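# Wash three ELISA plates in WASHER and return each

## Task

For each ELISA plate sitting in nests N1, N2 and N3 (any order): carry it to the carrier of the plate washer WASHER and lay it flat in the carrier's pocket, inside the locators, in either orientation; release it and press START, then wait for the lamp to show amber followed by green. If the lamp instead goes dark and then red, or the plate turns out not to be seated, reseat it and press START again. Afterwards bring the plate back to its own original nest and seat it with well A1 (the cut-off corner) at the nest corner labelled A1. A plate counts only if it stays in place without the robot holding it; at the end open the gripper and move the arm away.

## Robot and tools

ROBOT. One arm with six joints (waist, shoulder, elbow, wrist pitch, wrist yaw, wrist roll) and a two-finger parallel gripper. Joint limits in rad: waist -2.618 to 3.054, shoulder 0.000 to 3.142, elbow 0.000 to 3.142, wrist pitch -1.571 to 1.571, wrist yaw -1.571 to 1.571, wrist roll -2.094 to 2.094. The fingers point along the gripper's +z axis and close along its y axis. The reported end_effector_position is the spot between the finger pads, roughly 1 cm short of the tips.

FRAME. Everything is in the scene frame: origin on the table surface under the arm base, +z up, +y to the left when facing along +x. The base may be slightly tilted. Reported hand position can be off, more so far from the base, and motions tend to finish a centimetre or more short, usually low.

SCENE NOTES. The washer has no plate sensor, so only the lamp tells you the outcome. START is the bottom-row, leftmost key of the washer keypad. Well A1 is at the plate's clipped corner. A bottle stand behind the washer is loose and can be knocked over. Occasional outside tugs may act on a held part or nudge loose items.

ROW FORMAT (used by both execute_actions and move): 8 numbers, x, y, z, qw, qx, qy, qz, opening. x, y, z is an absolute target position in metres in the scene frame; qw..qz is an absolute target orientation quaternion, w first, same frame. opening runs from -1 (closed) to +1 (fully open, 0.094 m). To hold an orientation steady, repeat the intended quaternion in every row rather than copying a drifted reported one.

execute_actions(actions): a list of actions executed one after another. Each action is a table of at most 15 rows; each row lasts one control step of 1/30 s, and if fewer than 15 rows are given the final row is held for the remaining steps. An empty list just returns state and images. An action is rejected if its target lies more than 0.6 m from the gripper's start position along any gripper axis; if the first action fails this or any action is malformed, the whole call does nothing.

move(target, speed, blocking): drives the gripper in a straight line toward one absolute row (target). speed is the path's top speed in m/s, 0.002 to 0.5 (default 0.25); rotation is capped at twice that in rad/s. The path takes 0.5 to 10 s and is cut off at 10 s. The opening is applied at the start. It does not avoid obstacles; the gripper lags and may overshoot speed, especially with the arm nearly stretched. blocking=false returns after 0.5 s while motion continues; then use wait or stop before sending more rows or moves. The result adds a move: line: done (settled near target), or off_target, moving, held, fault, plus limits such as paced (pose was clipped) or held (a check blocked steps, after which the arm may jump faster). The distance to target is also given.

wait(seconds): 0 to 10; lets time pass holding the last command, returning early if a running move ends.

stop(): brakes a running move; needs room to decelerate; fingers keep moving.

zoom_image(camera, region): enlarged crop of the latest image from cam_head_left, cam_head_right, cam_high, cam_low or cam_wrist; region is [x0, y0, x1, y1] in pixels, top-left origin, no larger than 504 by 504.

finished_scene(scene): closes the current scene (give its number) once the last command has been held; irreversible. The task must be complete and stable. Replying without any tool call ends everything.

CONTROLLER. Each step the commanded pose is limited to 70 mm and 16 degrees from the measured pose, then solved by damped inverse kinematics, favouring position over orientation. Distant targets need several actions; after an action the arm only continues to the last clipped pose. Hand target in the result is what the controller is currently chasing. A pose unreachable line means the clearance check (which treats any mount block or post as arm) altered or blocked the command.

RESULT LINES. State gives pose and quaternion. Joint positions and Joint velocities list the six joints (rad, rad/s), then the finger-pad gap (m, m/s). grip_measured is the finger opening on the command scale; readings may carry a constant error of about 1 mm. To grasp, command an opening below grip_measured: about 0.03 lower for a firm hold, less for a light one. Pad force tops out near 50 to 62 N and is weaker on parts under about 2 mm thick; initial contact can spike. FAULT lines mark stops. MOTOR HOT appears at 75 °C; 90 °C stops the arm for 10 s, and at 100 °C the arm goes limp and drops. Carrying loads, even while you think, heats motors, so avoid holding the plate idly.

CAMERAS. All five are 504x504 pinhole plus radial distortion; the given calibration may be off by a couple of degrees and millimetres per scene. The wrist camera pose follows the joints.

AVOID. Dropping plates, hitting things fast, driving targets deep past a contact (that presses hard), toppling the bottle stand, and letting anything leave the table. Use slow speeds near contact, release before pressing START, and finish with the gripper open and clear.

Each tool is called as name(argument=value, ...) on one line, values as JSON.

## Session

execute_actions(actions=[])

Scene clock: 0.00 s.
end_effector_position=(+0.1699, +0.5523, +0.2229) grip_measured=+1.000 end_effector_quat_wxyz=(+0.474, -0.166, +0.860, -0.091)
Joint positions: [ 1.411  1.638  2.219 -1.272  0.859  1.057  0.094]
Joint velocities: [-0.002  0.012 -0.007 -0.066 -0.066 -0.051  0.   ]
Motor temperatures (°C, as the motors report them): [27 32 28 27 27 26]
Hand target: +0.172, +0.553, +0.238; +0.488, -0.156, +0.855, -0.081
camera_calibration (this result's frames):
cam_wrist: T_world_to_cam=[[0.19652, -0.929532, 0.31201, 0.408382], [-0.891268, -0.301985, -0.3383, 0.401114], [0.408683, -0.211602, -0.887808, 0.371068], [0, 0, 0, 1]] pos_world=[0.125596, 0.579253, 0.337715]

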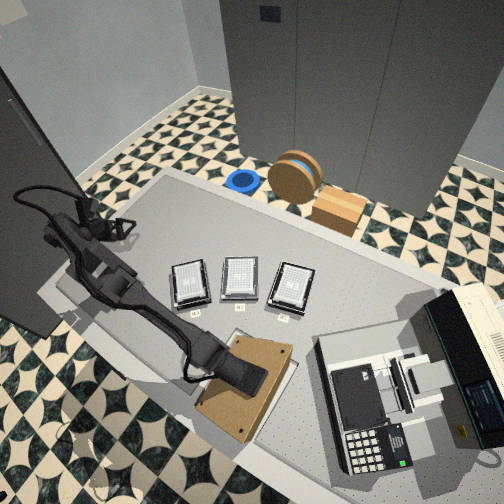

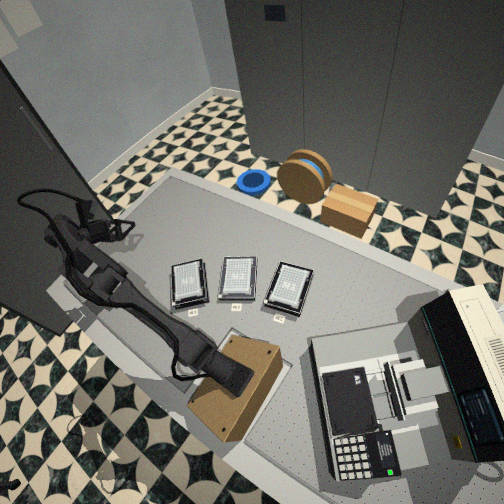

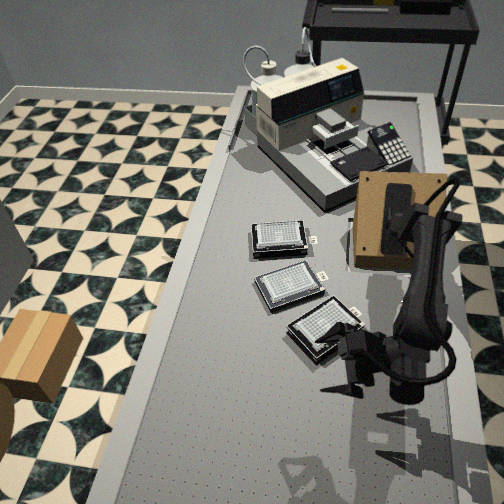

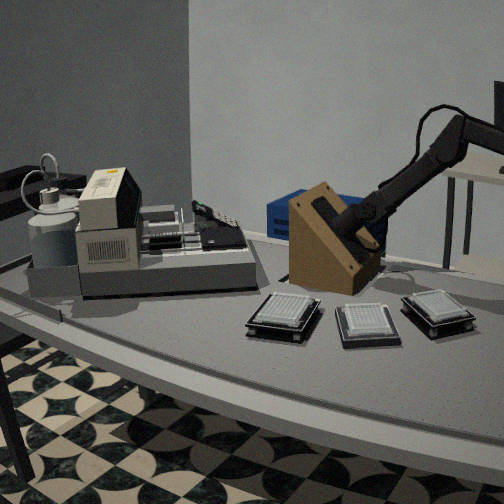

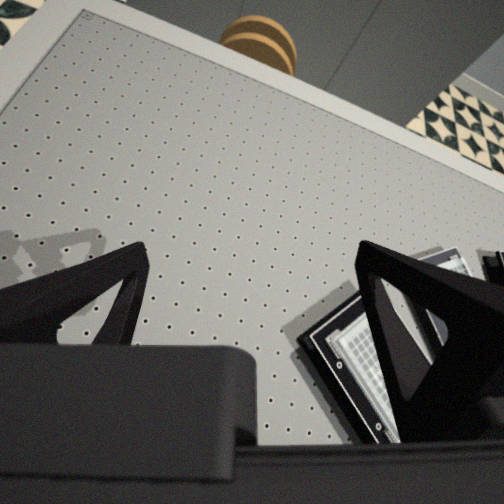

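move(target=[0.33,0.0,0.17,0,0,1,0,1], speed=0.2)

Scene clock: 25.47 s.
end_effector_position=(+0.3241, +0.0040, +0.1615) grip_measured=+1.000 end_effector_quat_wxyz=(-0.023, +0.009, +0.999, +0.023)
Joint positions: [-0.422  2.254  1.485 -1.299 -0.689 -0.588  0.094]
Joint velocities: [-0.007  0.002  0.007 -0.022  0.007 -0.051  0.   ]
Motor temperatures (°C, as the motors report them): [27 40 30 27 28 26]
Hand target: +0.328, +0.002, +0.173; -0.011, +0.008, +1.000, +0.020
Off the commanded pose: 0.011 m, 4 deg.
move: off_target
camera_calibration (this result's frames):
cam_wrist: T_world_to_cam=[[-0.0225327, -0.99881, -0.0432626, 0.016209], [-0.792734, -0.00851663, 0.609508, 0.166032], [-0.609151, 0.0480296, -0.791599, 0.450855], [0, 0, 0, 1]] pos_world=[0.406623, -0.00405068, 0.2564]

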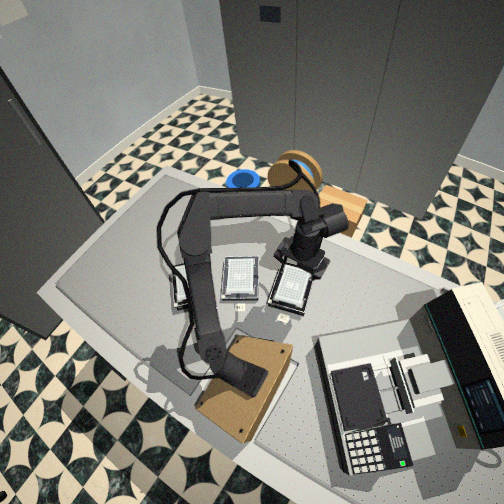

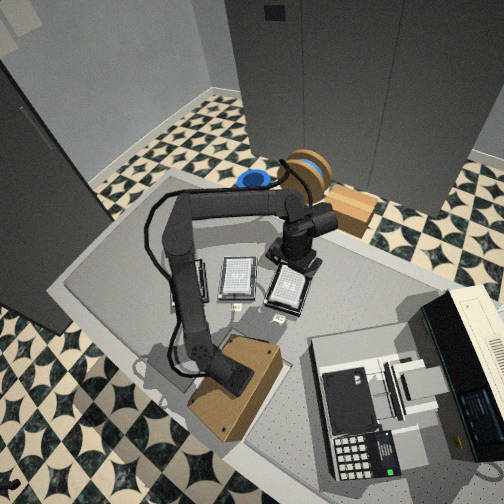

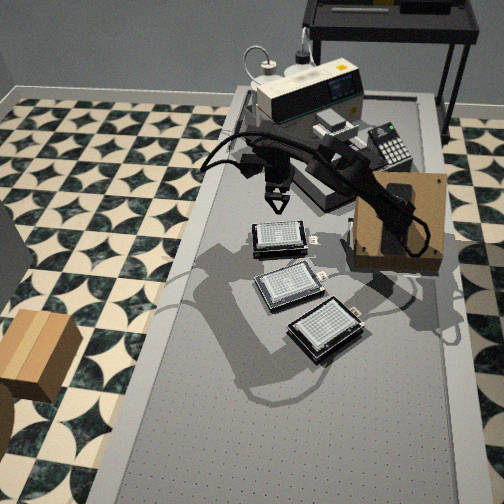

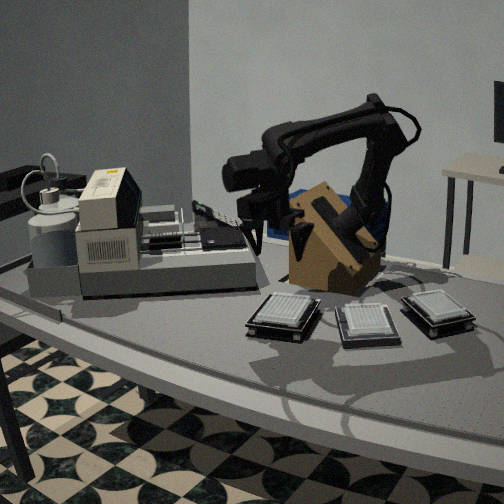

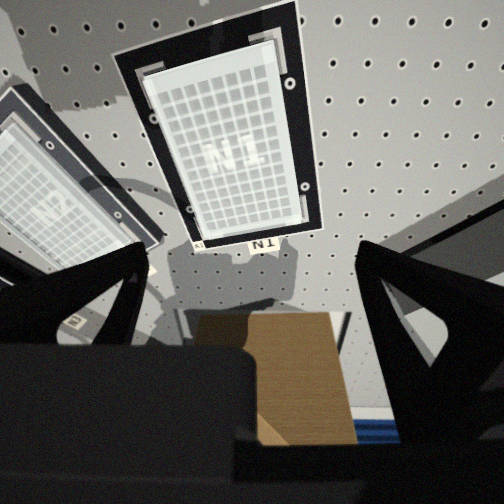

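move(target=[0.333,0.019,0.075,0,-0.1045,0.9945,0,1], speed=0.06)

Scene clock: 36.90 s.
end_effector_position=(+0.3241, +0.0145, +0.0678) grip_measured=+1.000 end_effector_quat_wxyz=(-0.021, -0.096, +0.995, -0.002)
Joint positions: [-0.212  2.24   1.223 -0.849 -0.725 -0.519  0.094]
Joint velocities: [ 0.007 -0.002  0.002 -0.066 -0.081  0.007  0.   ]
Motor temperatures (°C, as the motors report them): [29 38 30 27 28 26]
Hand target: +0.330, +0.018, +0.075; -0.001, -0.104, +0.995, -0.003
Off the commanded pose: 0.012 m, 3 deg.
move: off_target
camera_calibration (this result's frames):
cam_wrist: T_world_to_cam=[[0.187027, -0.982354, 0.000836642, -0.0485021], [-0.780659, -0.14811, 0.607153, 0.221423], [-0.596315, -0.114207, -0.794585, 0.374609], [0, 0, 0, 1]] pos_world=[0.405312, 0.0279317, 0.163262]

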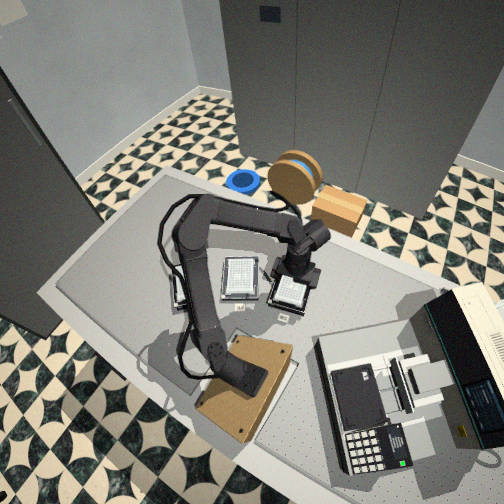

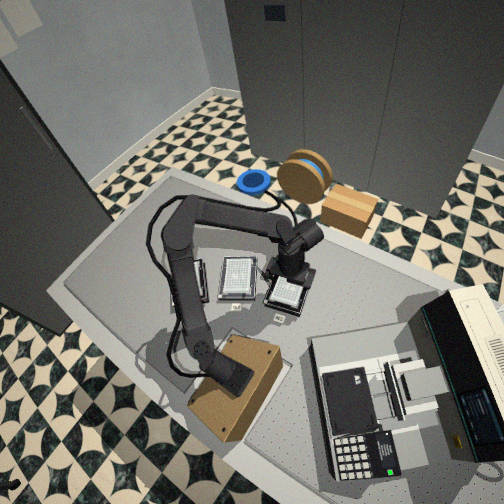

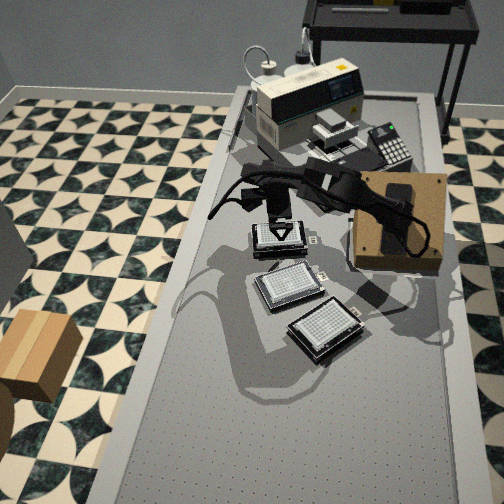

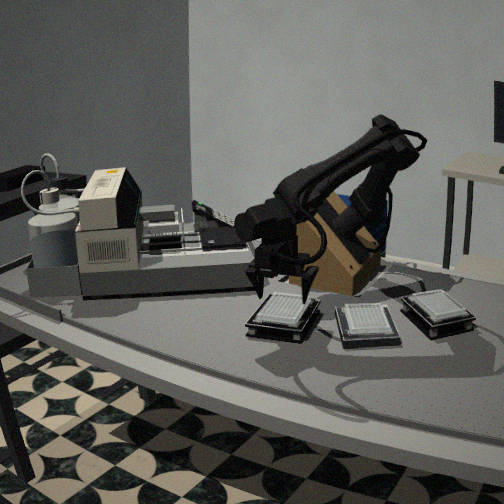

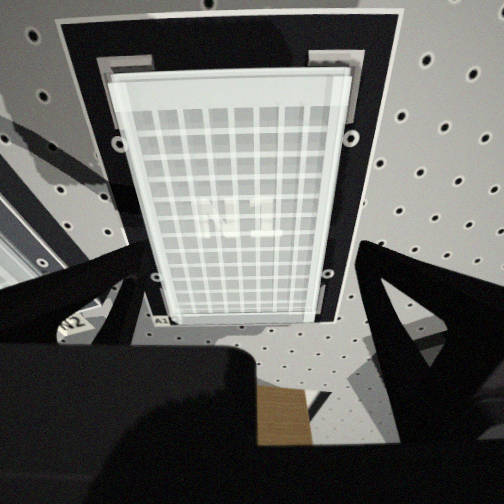

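move(target=[0.338,0.027,0.062,0.015,-0.115,0.9932,0,1], speed=0.015)

Scene clock: 44.13 s.
end_effector_position=(+0.3306, +0.0205, +0.0530) grip_measured=+1.000 end_effector_quat_wxyz=(-0.007, -0.104, +0.995, +0.000)
Joint positions: [-0.172  2.24   1.189 -0.748 -0.75  -0.46   0.094]
Joint velocities: [-0.002 -0.007 -0.012 -0.022 -0.022 -0.007  0.   ]
Motor temperatures (°C, as the motors report them): [30 38 29 27 28 26]
Hand target: +0.338, +0.026, +0.062; +0.015, -0.115, +0.993, -0.000
Off the commanded pose: 0.013 m, 3 deg.
move: off_target
camera_calibration (this result's frames):
cam_wrist: T_world_to_cam=[[0.202454, -0.979291, -0.00090947, -0.048856], [-0.794616, -0.164817, 0.584312, 0.242541], [-0.572362, -0.117573, -0.811528, 0.360403], [0, 0, 0, 1]] pos_world=[0.408899, 0.0345045, 0.150713]

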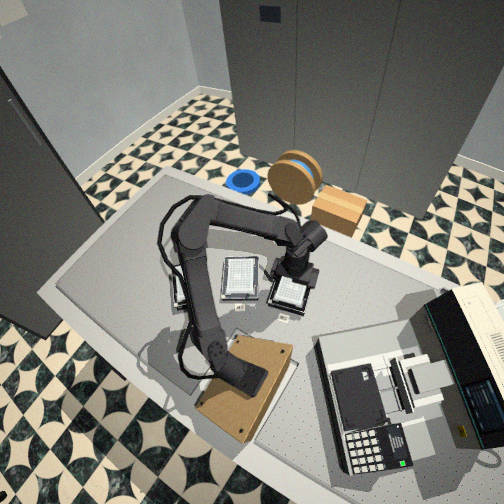

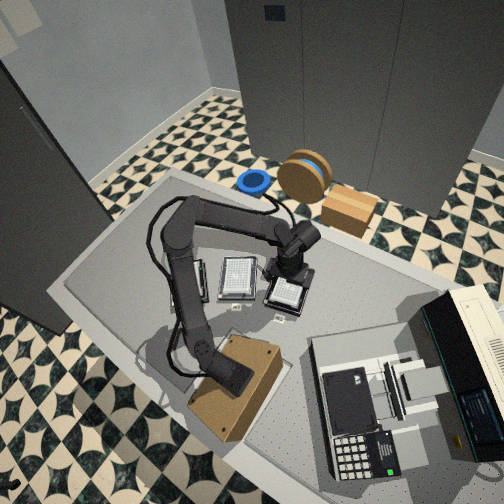

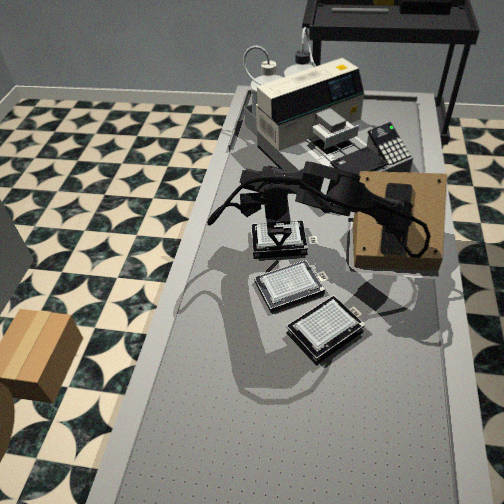

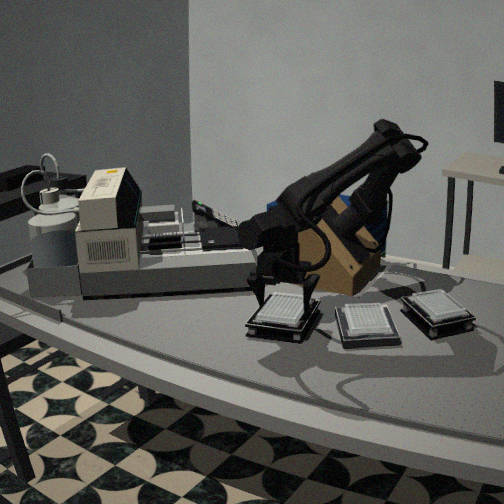

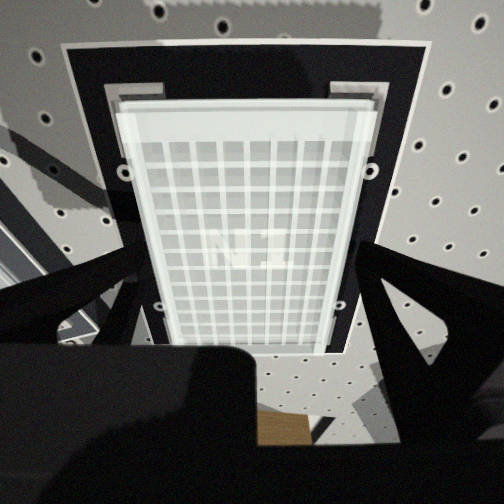

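Width ≈202; about 6 mm more down.

move(target=[0.338,0.029,0.054,0.02,-0.118,0.9928,0,1], speed=0.008)

Scene clock: 50.30 s.
end_effector_position=(+0.3322, +0.0241, +0.0469) grip_measured=+1.000 end_effector_quat_wxyz=(+0.001, -0.109, +0.994, -0.001)
Joint positions: [-0.153  2.229  1.162 -0.691 -0.757 -0.431  0.094]
Joint velocities: [ 0.007  0.017  0.007 -0.066 -0.007 -0.007  0.   ]
Motor temperatures (°C, as the motors report them): [30 38 29 27 28 26]
Hand target: +0.338, +0.029, +0.054; +0.020, -0.118, +0.993, +0.000
Off the commanded pose: 0.010 m, 2 deg.
move: done
camera_calibration (this result's frames):
cam_wrist: T_world_to_cam=[[0.213842, -0.976864, 0.0027067, -0.0496944], [-0.802368, -0.174062, 0.570883, 0.251387], [-0.557204, -0.124251, -0.821027, 0.352377], [0, 0, 0, 1]] pos_world=[0.408677, 0.0389951, 0.145933]

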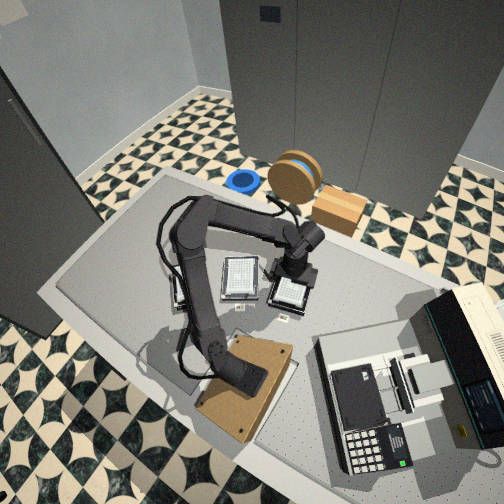

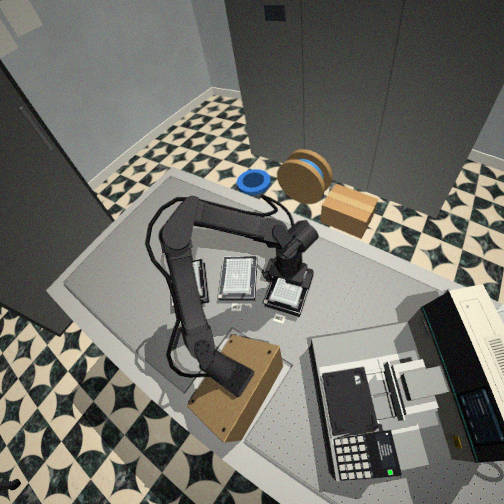

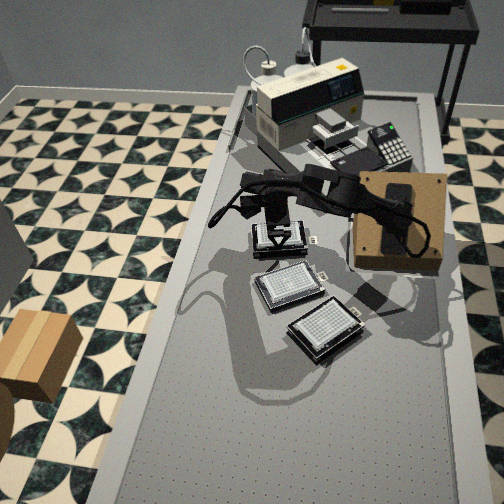

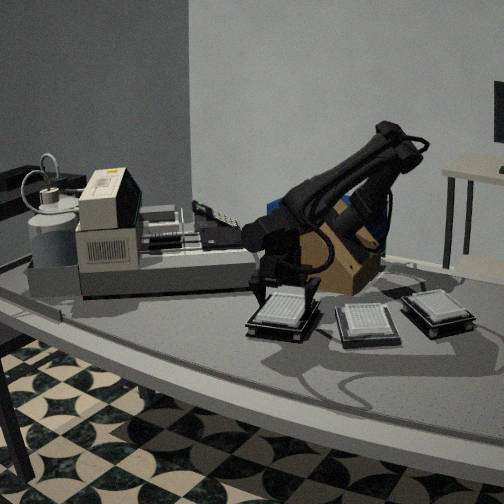

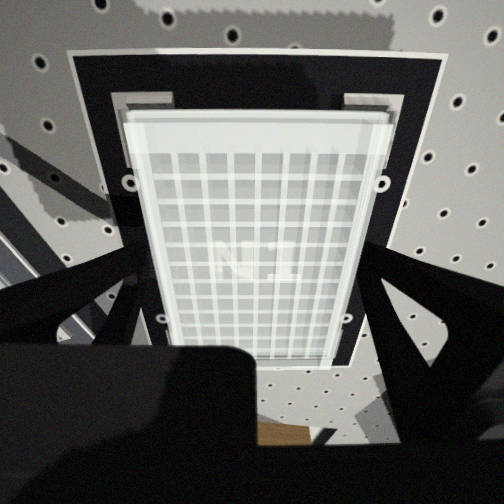

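move(target=[0.338,0.027,0.054,0.02,-0.118,0.9928,0,0.74], speed=0.008)

move(target=[0.335,0.022,0.19,0,-0.118,0.993,0,0.74], speed=0.08)

move(target=[0.27,-0.2,0.19,0,-0.18,0.9837,0,0.74], speed=0.15)

move(target=[0.14,-0.29,0.18,0,-0.24,0.9708,0,0.74], speed=0.12)

Scene clock: 61.67 s.
end_effector_position=(+0.3323, +0.0231, +0.0467) grip_measured=+0.774 end_effector_quat_wxyz=(+0.001, -0.111, +0.994, -0.004)
Joint positions: [-0.151  2.229  1.162 -0.688 -0.75  -0.43   0.083]
Joint velocities: [-0.007  0.002  0.002 -0.037  0.007 -0.037  0.001]
Motor temperatures (°C, as the motors report them): [30 38 29 27 27 26]
Hand target: +0.338, +0.027, +0.054; +0.020, -0.118, +0.993, +0.000
Off the commanded pose: 0.010 m, 2 deg.
move: done
camera_calibration (this result's frames):
cam_wrist: T_world_to_cam=[[0.216036, -0.976338, 0.00964169, -0.0518155], [-0.801789, -0.171761, 0.572391, 0.251187], [-0.557191, -0.131388, -0.819924, 0.352245], [0, 0, 0, 1]] pos_world=[0.408861, 0.0388352, 0.145536]

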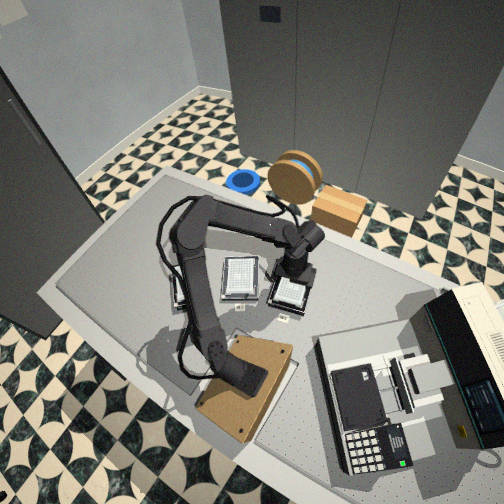

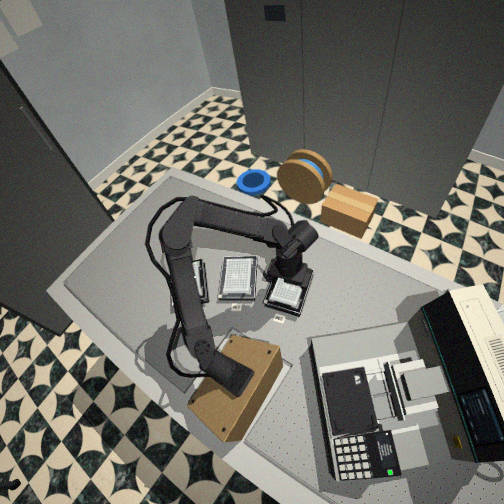

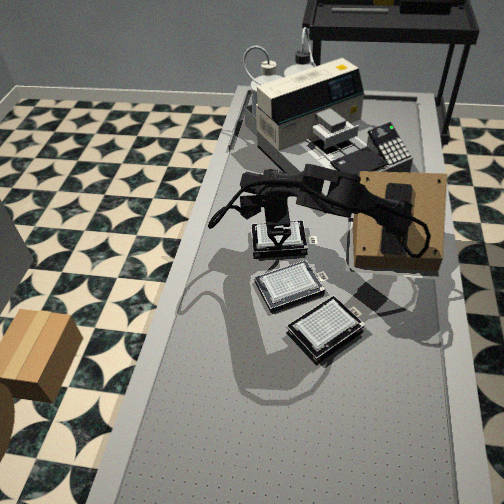

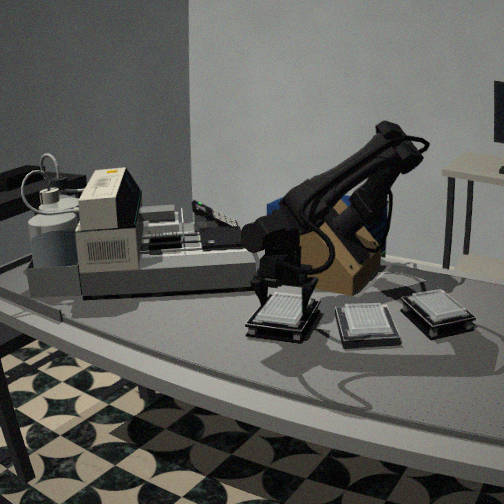

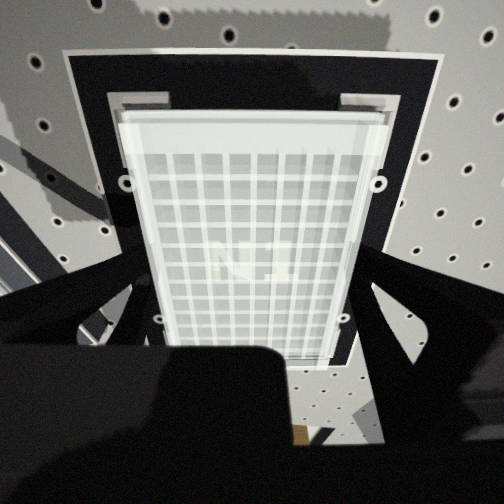

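Scene clock: 64.00 s.
end_effector_position=(+0.3346, +0.0239, +0.1750) grip_measured=+0.774 end_effector_quat_wxyz=(-0.015, -0.117, +0.993, +0.009)
Joint positions: [-0.391  2.208  1.534 -1.337 -0.685 -0.782  0.083]
Joint velocities: [-0.007 -0.012  0.002 -0.051  0.007 -0.095 -0.001]
Motor temperatures (°C, as the motors report them): [30 37 29 27 27 26]
Hand target: +0.339, +0.023, +0.189; +0.001, -0.119, +0.993, +0.004
Off the commanded pose: 0.015 m, 2 deg.
move: off_target
camera_calibration (this result's frames):
cam_wrist: T_world_to_cam=[[0.228315, -0.973371, -0.0205105, -0.0516829], [-0.779505, -0.195382, 0.595145, 0.168796], [-0.583305, -0.119893, -0.803356, 0.464377], [0, 0, 0, 1]] pos_world=[0.414251, 0.0383486, 0.271542]

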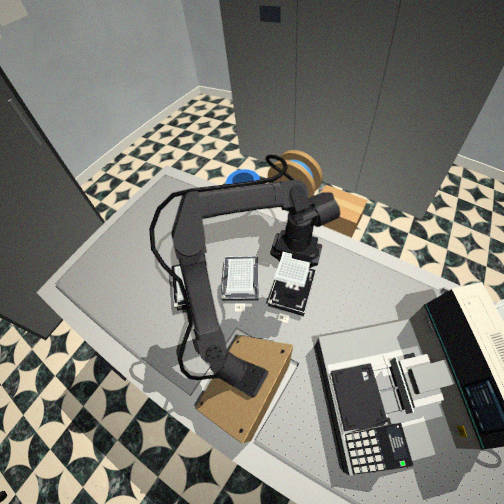

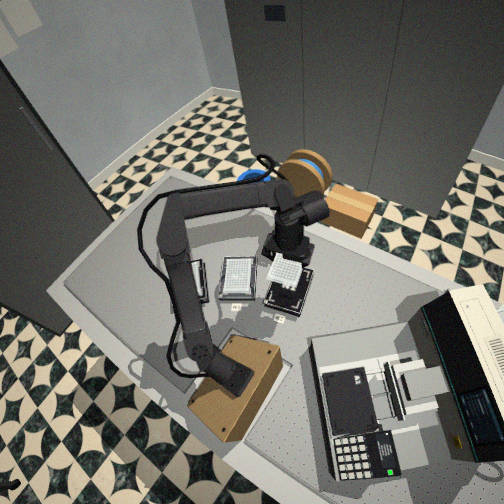

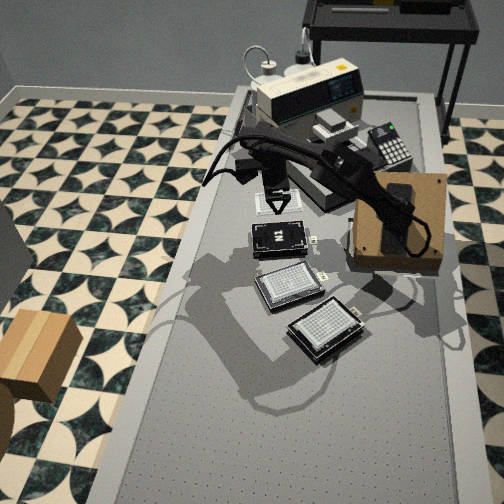

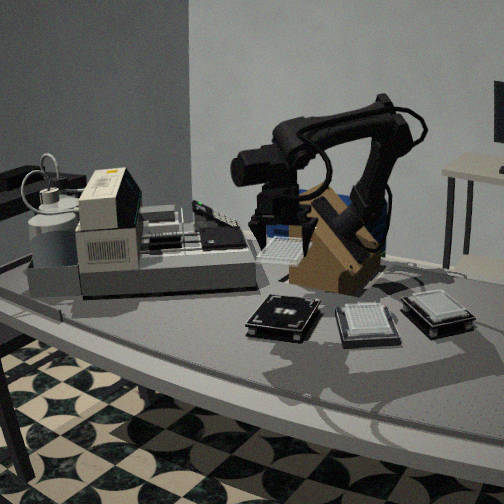

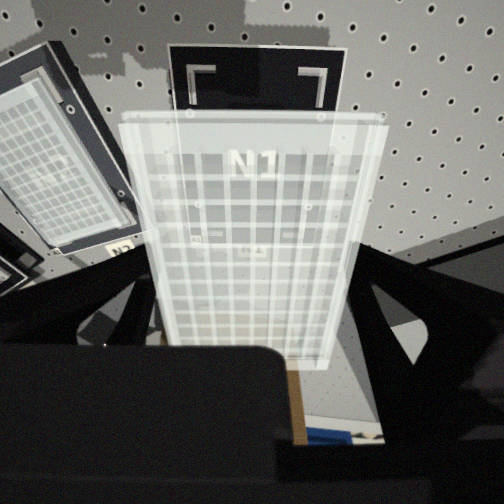

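Scene clock: 66.83 s.
end_effector_position=(+0.2752, -0.1979, +0.1842) grip_measured=+0.773 end_effector_quat_wxyz=(+0.000, -0.187, +0.982, +0.000)
Joint positions: [-0.837  2.7    1.782 -1.303 -0.462 -1.357  0.083]
Joint velocities: [-0.022 -0.012  0.007 -0.007 -0.022 -0.007 -0.   ]
Motor temperatures (°C, as the motors report them): [30 37 29 27 28 26]
Hand target: +0.272, -0.197, +0.189; +0.003, -0.183, +0.983, +0.005
Off the commanded pose: 0.008 m, 1 deg.
move: done
camera_calibration (this result's frames):
cam_wrist: T_world_to_cam=[[0.364702, -0.931124, 0.000384198, -0.286845], [-0.763542, -0.298827, 0.572457, 0.0530148], [-0.532913, -0.209069, -0.819935, 0.382096], [0, 0, 0, 1]] pos_world=[0.348716, -0.171361, 0.283056]

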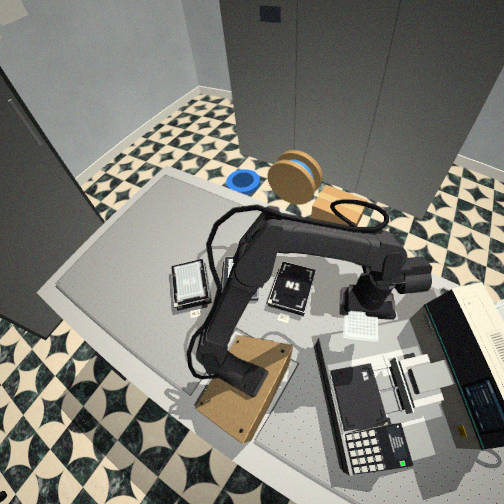

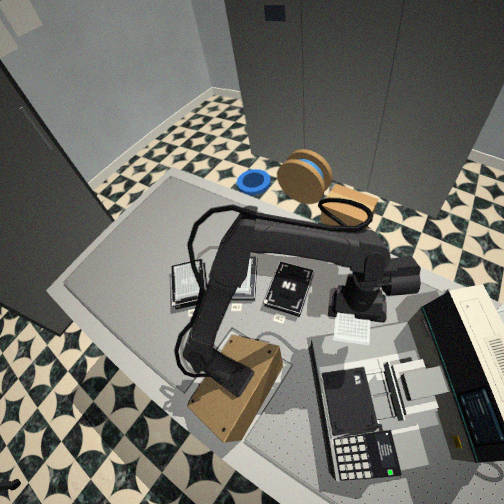

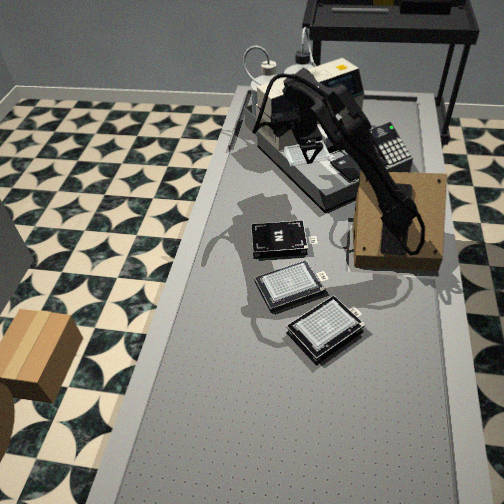

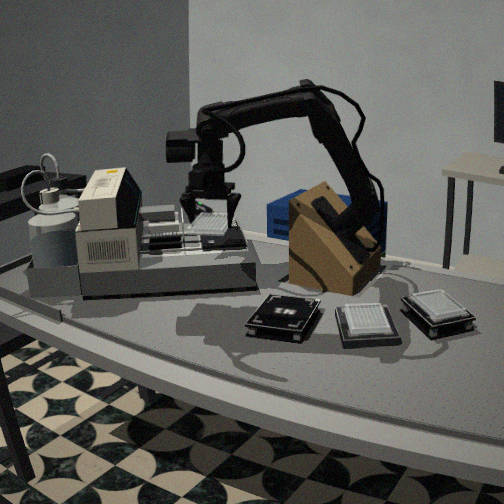

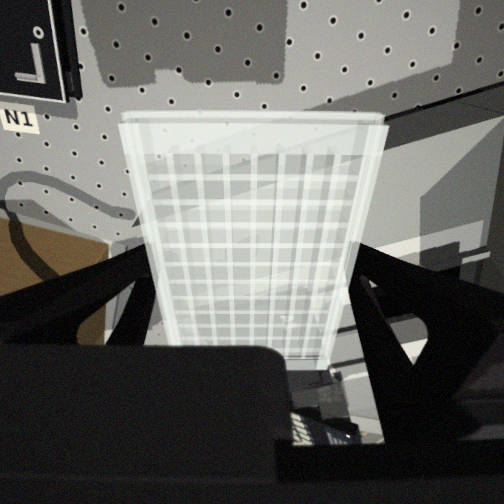

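Scene clock: 68.70 s.
end_effector_position=(+0.1395, -0.2790, +0.1724) grip_measured=+0.773 end_effector_quat_wxyz=(-0.002, -0.238, +0.971, +0.020)
Joint positions: [-1.2    2.852  1.75  -1.26  -0.224 -1.764  0.083]
Joint velocities: [ 0.012  0.012  0.027 -0.066 -0.066  0.066  0.001]
Motor temperatures (°C, as the motors report them): [30 37 29 27 28 26]
Hand target: +0.143, -0.288, +0.181; +0.004, -0.243, +0.970, +0.002
Off the commanded pose: 0.013 m, 2 deg.
move: off_target
camera_calibration (this result's frames):
cam_wrist: T_world_to_cam=[[0.458433, -0.887854, -0.039431, -0.30702], [-0.72093, -0.397456, 0.567705, -0.100747], [-0.519711, -0.231827, -0.822287, 0.275377], [0, 0, 0, 1]] pos_world=[0.211233, -0.248791, 0.271528]

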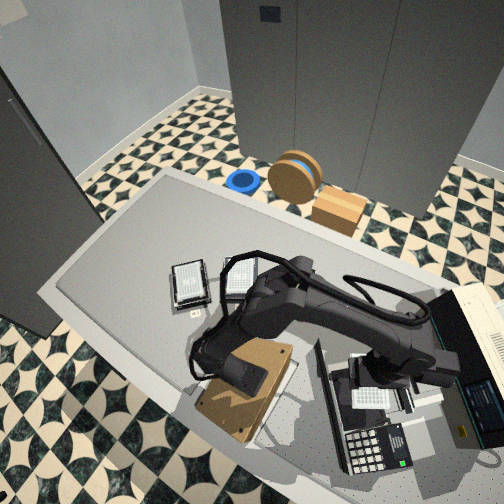

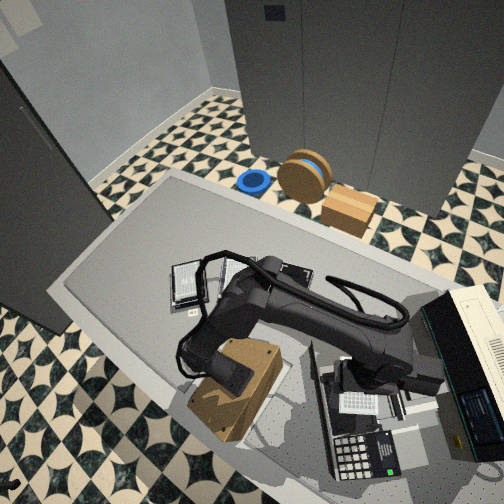

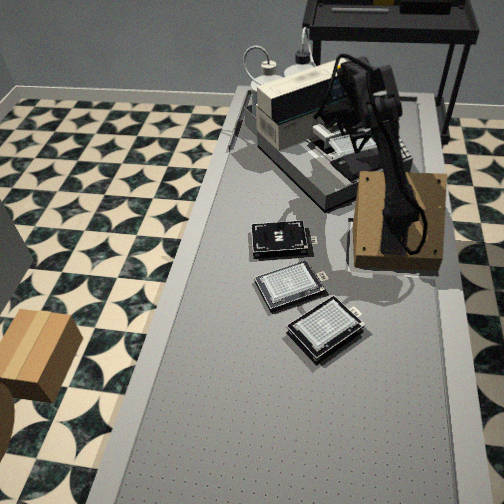

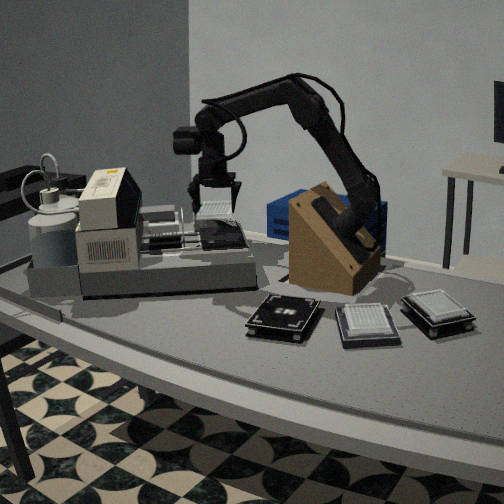

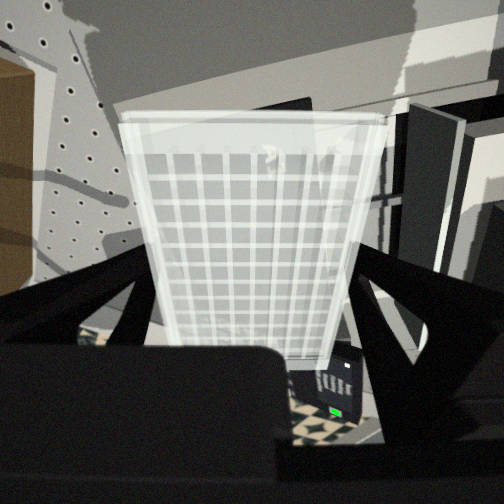

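move(target=[0.108,-0.292,0.135,0,-0.317,0.9484,0,0.74], speed=0.04)

Scene clock: 77.30 s.
end_effector_position=(+0.1116, -0.2896, +0.1388) grip_measured=+0.773 end_effector_quat_wxyz=(-0.006, -0.319, +0.948, +0.000)
Joint positions: [-1.256  2.852  1.594 -1.071 -0.176 -1.965  0.083]
Joint velocities: [ 0.002 -0.002 -0.022  0.007 -0.007 -0.022 -0.001]
Motor temperatures (°C, as the motors report them): [29 38 30 27 28 26]
Hand target: +0.108, -0.291, +0.135; +0.001, -0.318, +0.948, +0.000
Off the commanded pose: 0.006 m, 1 deg.
move: done
camera_calibration (this result's frames):
cam_wrist: T_world_to_cam=[[0.601297, -0.799021, -0.00272118, -0.300189], [-0.649047, -0.490416, 0.581576, -0.142833], [-0.466026, -0.347933, -0.813488, 0.189926], [0, 0, 0, 1]] pos_world=[0.176307, -0.243823, 0.236754]

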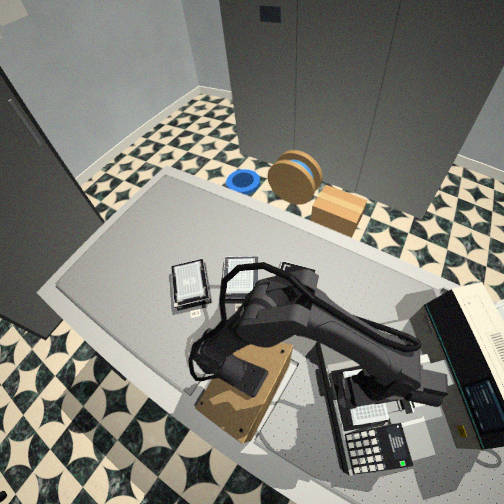

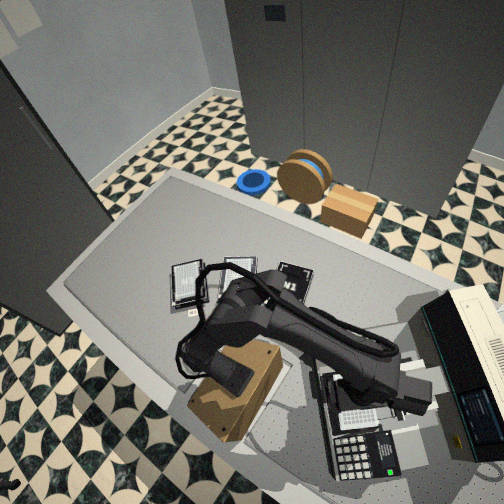

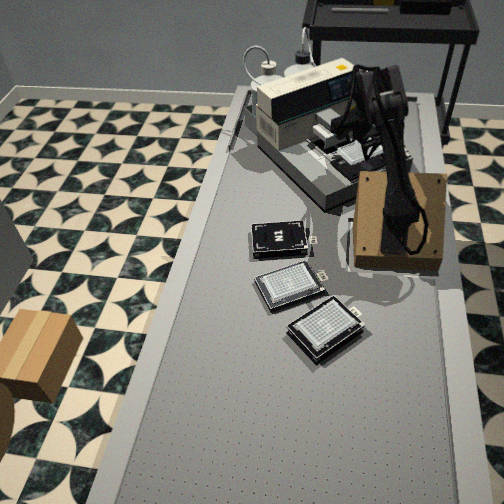

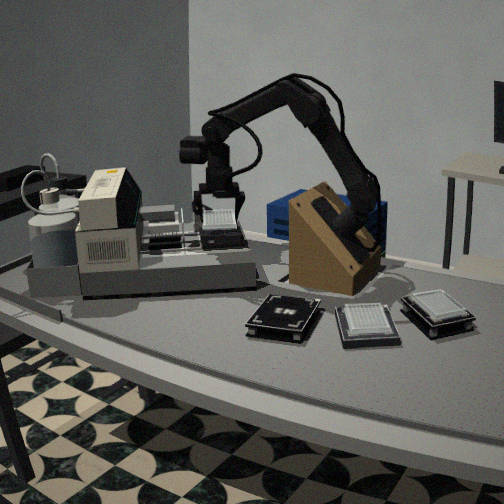

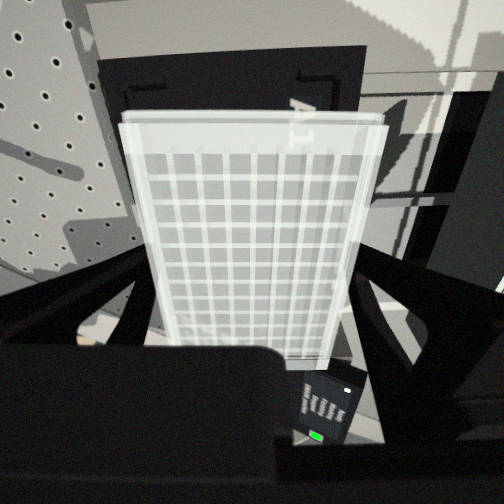

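move(target=[0.105,-0.286,0.108,0.004,-0.34,0.9404,0,0.74], speed=0.015)

zoom_image(camera="cam_wrist", region=[50,30,450,200])

Scene clock: 89.00 s.
end_effector_position=(+0.1046, -0.2851, +0.1107) grip_measured=+0.773 end_effector_quat_wxyz=(-0.006, -0.340, +0.940, +0.002)
Joint positions: [-1.256  2.867  1.498 -0.963 -0.174 -2.011  0.083]
Joint velocities: [ 0.002 -0.002 -0.012 -0.081 -0.007  0.007 -0.002]
Motor temperatures (°C, as the motors report them): [29 39 30 27 27 26]
Hand target: +0.105, -0.285, +0.108; +0.004, -0.340, +0.940, +0.000
Off the commanded pose: 0.003 m, 1 deg.
move: done
camera_calibration (this result's frames):
cam_wrist: T_world_to_cam=[[0.636725, -0.771059, -0.00705516, -0.2877], [-0.6246, -0.521104, 0.581658, -0.140154], [-0.452169, -0.365949, -0.813403, 0.158778], [0, 0, 0, 1]] pos_world=[0.16744, -0.236763, 0.208642]

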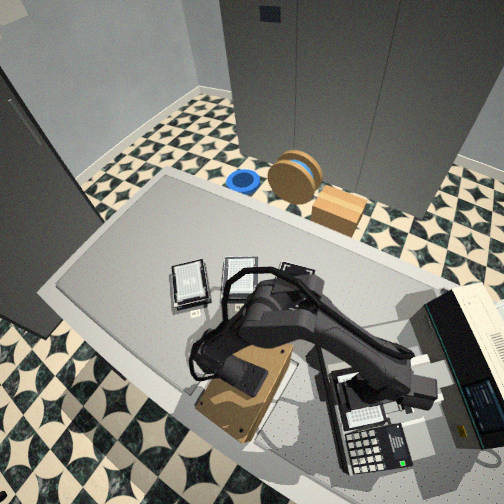

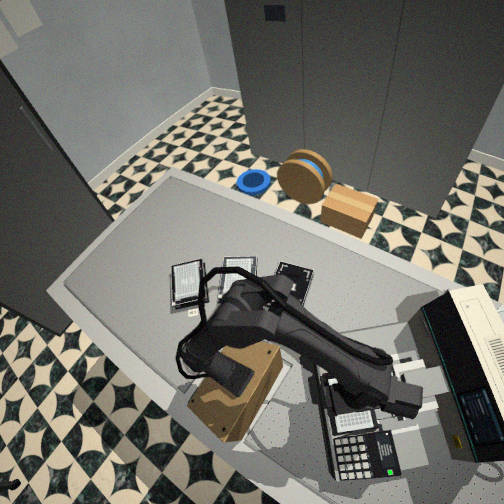

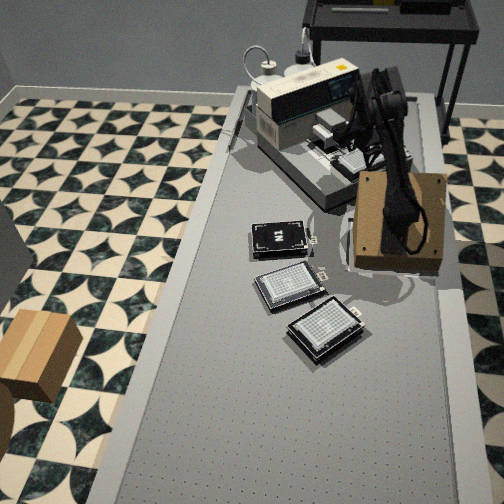

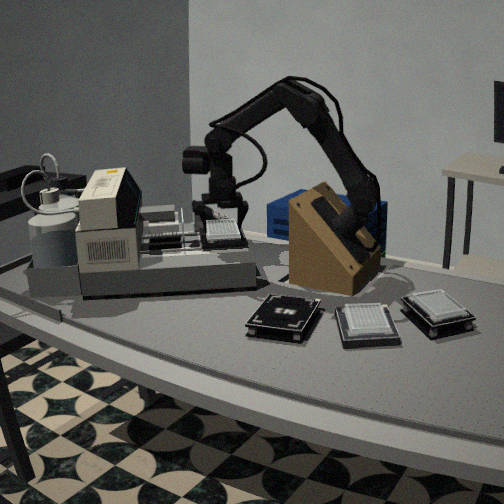

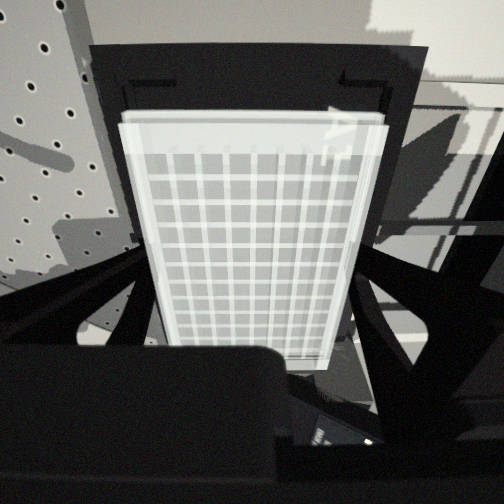

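Region (50, 30, 450, 200) of cam_wrist's 504x504 image, scaled by 1.260, with more detail than that image has; it fills the top 214 rows of this view, and the rest is white.

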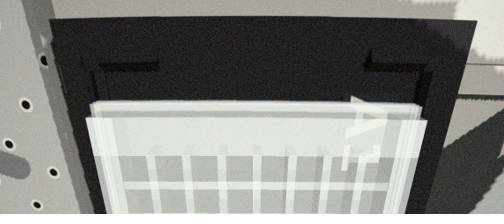

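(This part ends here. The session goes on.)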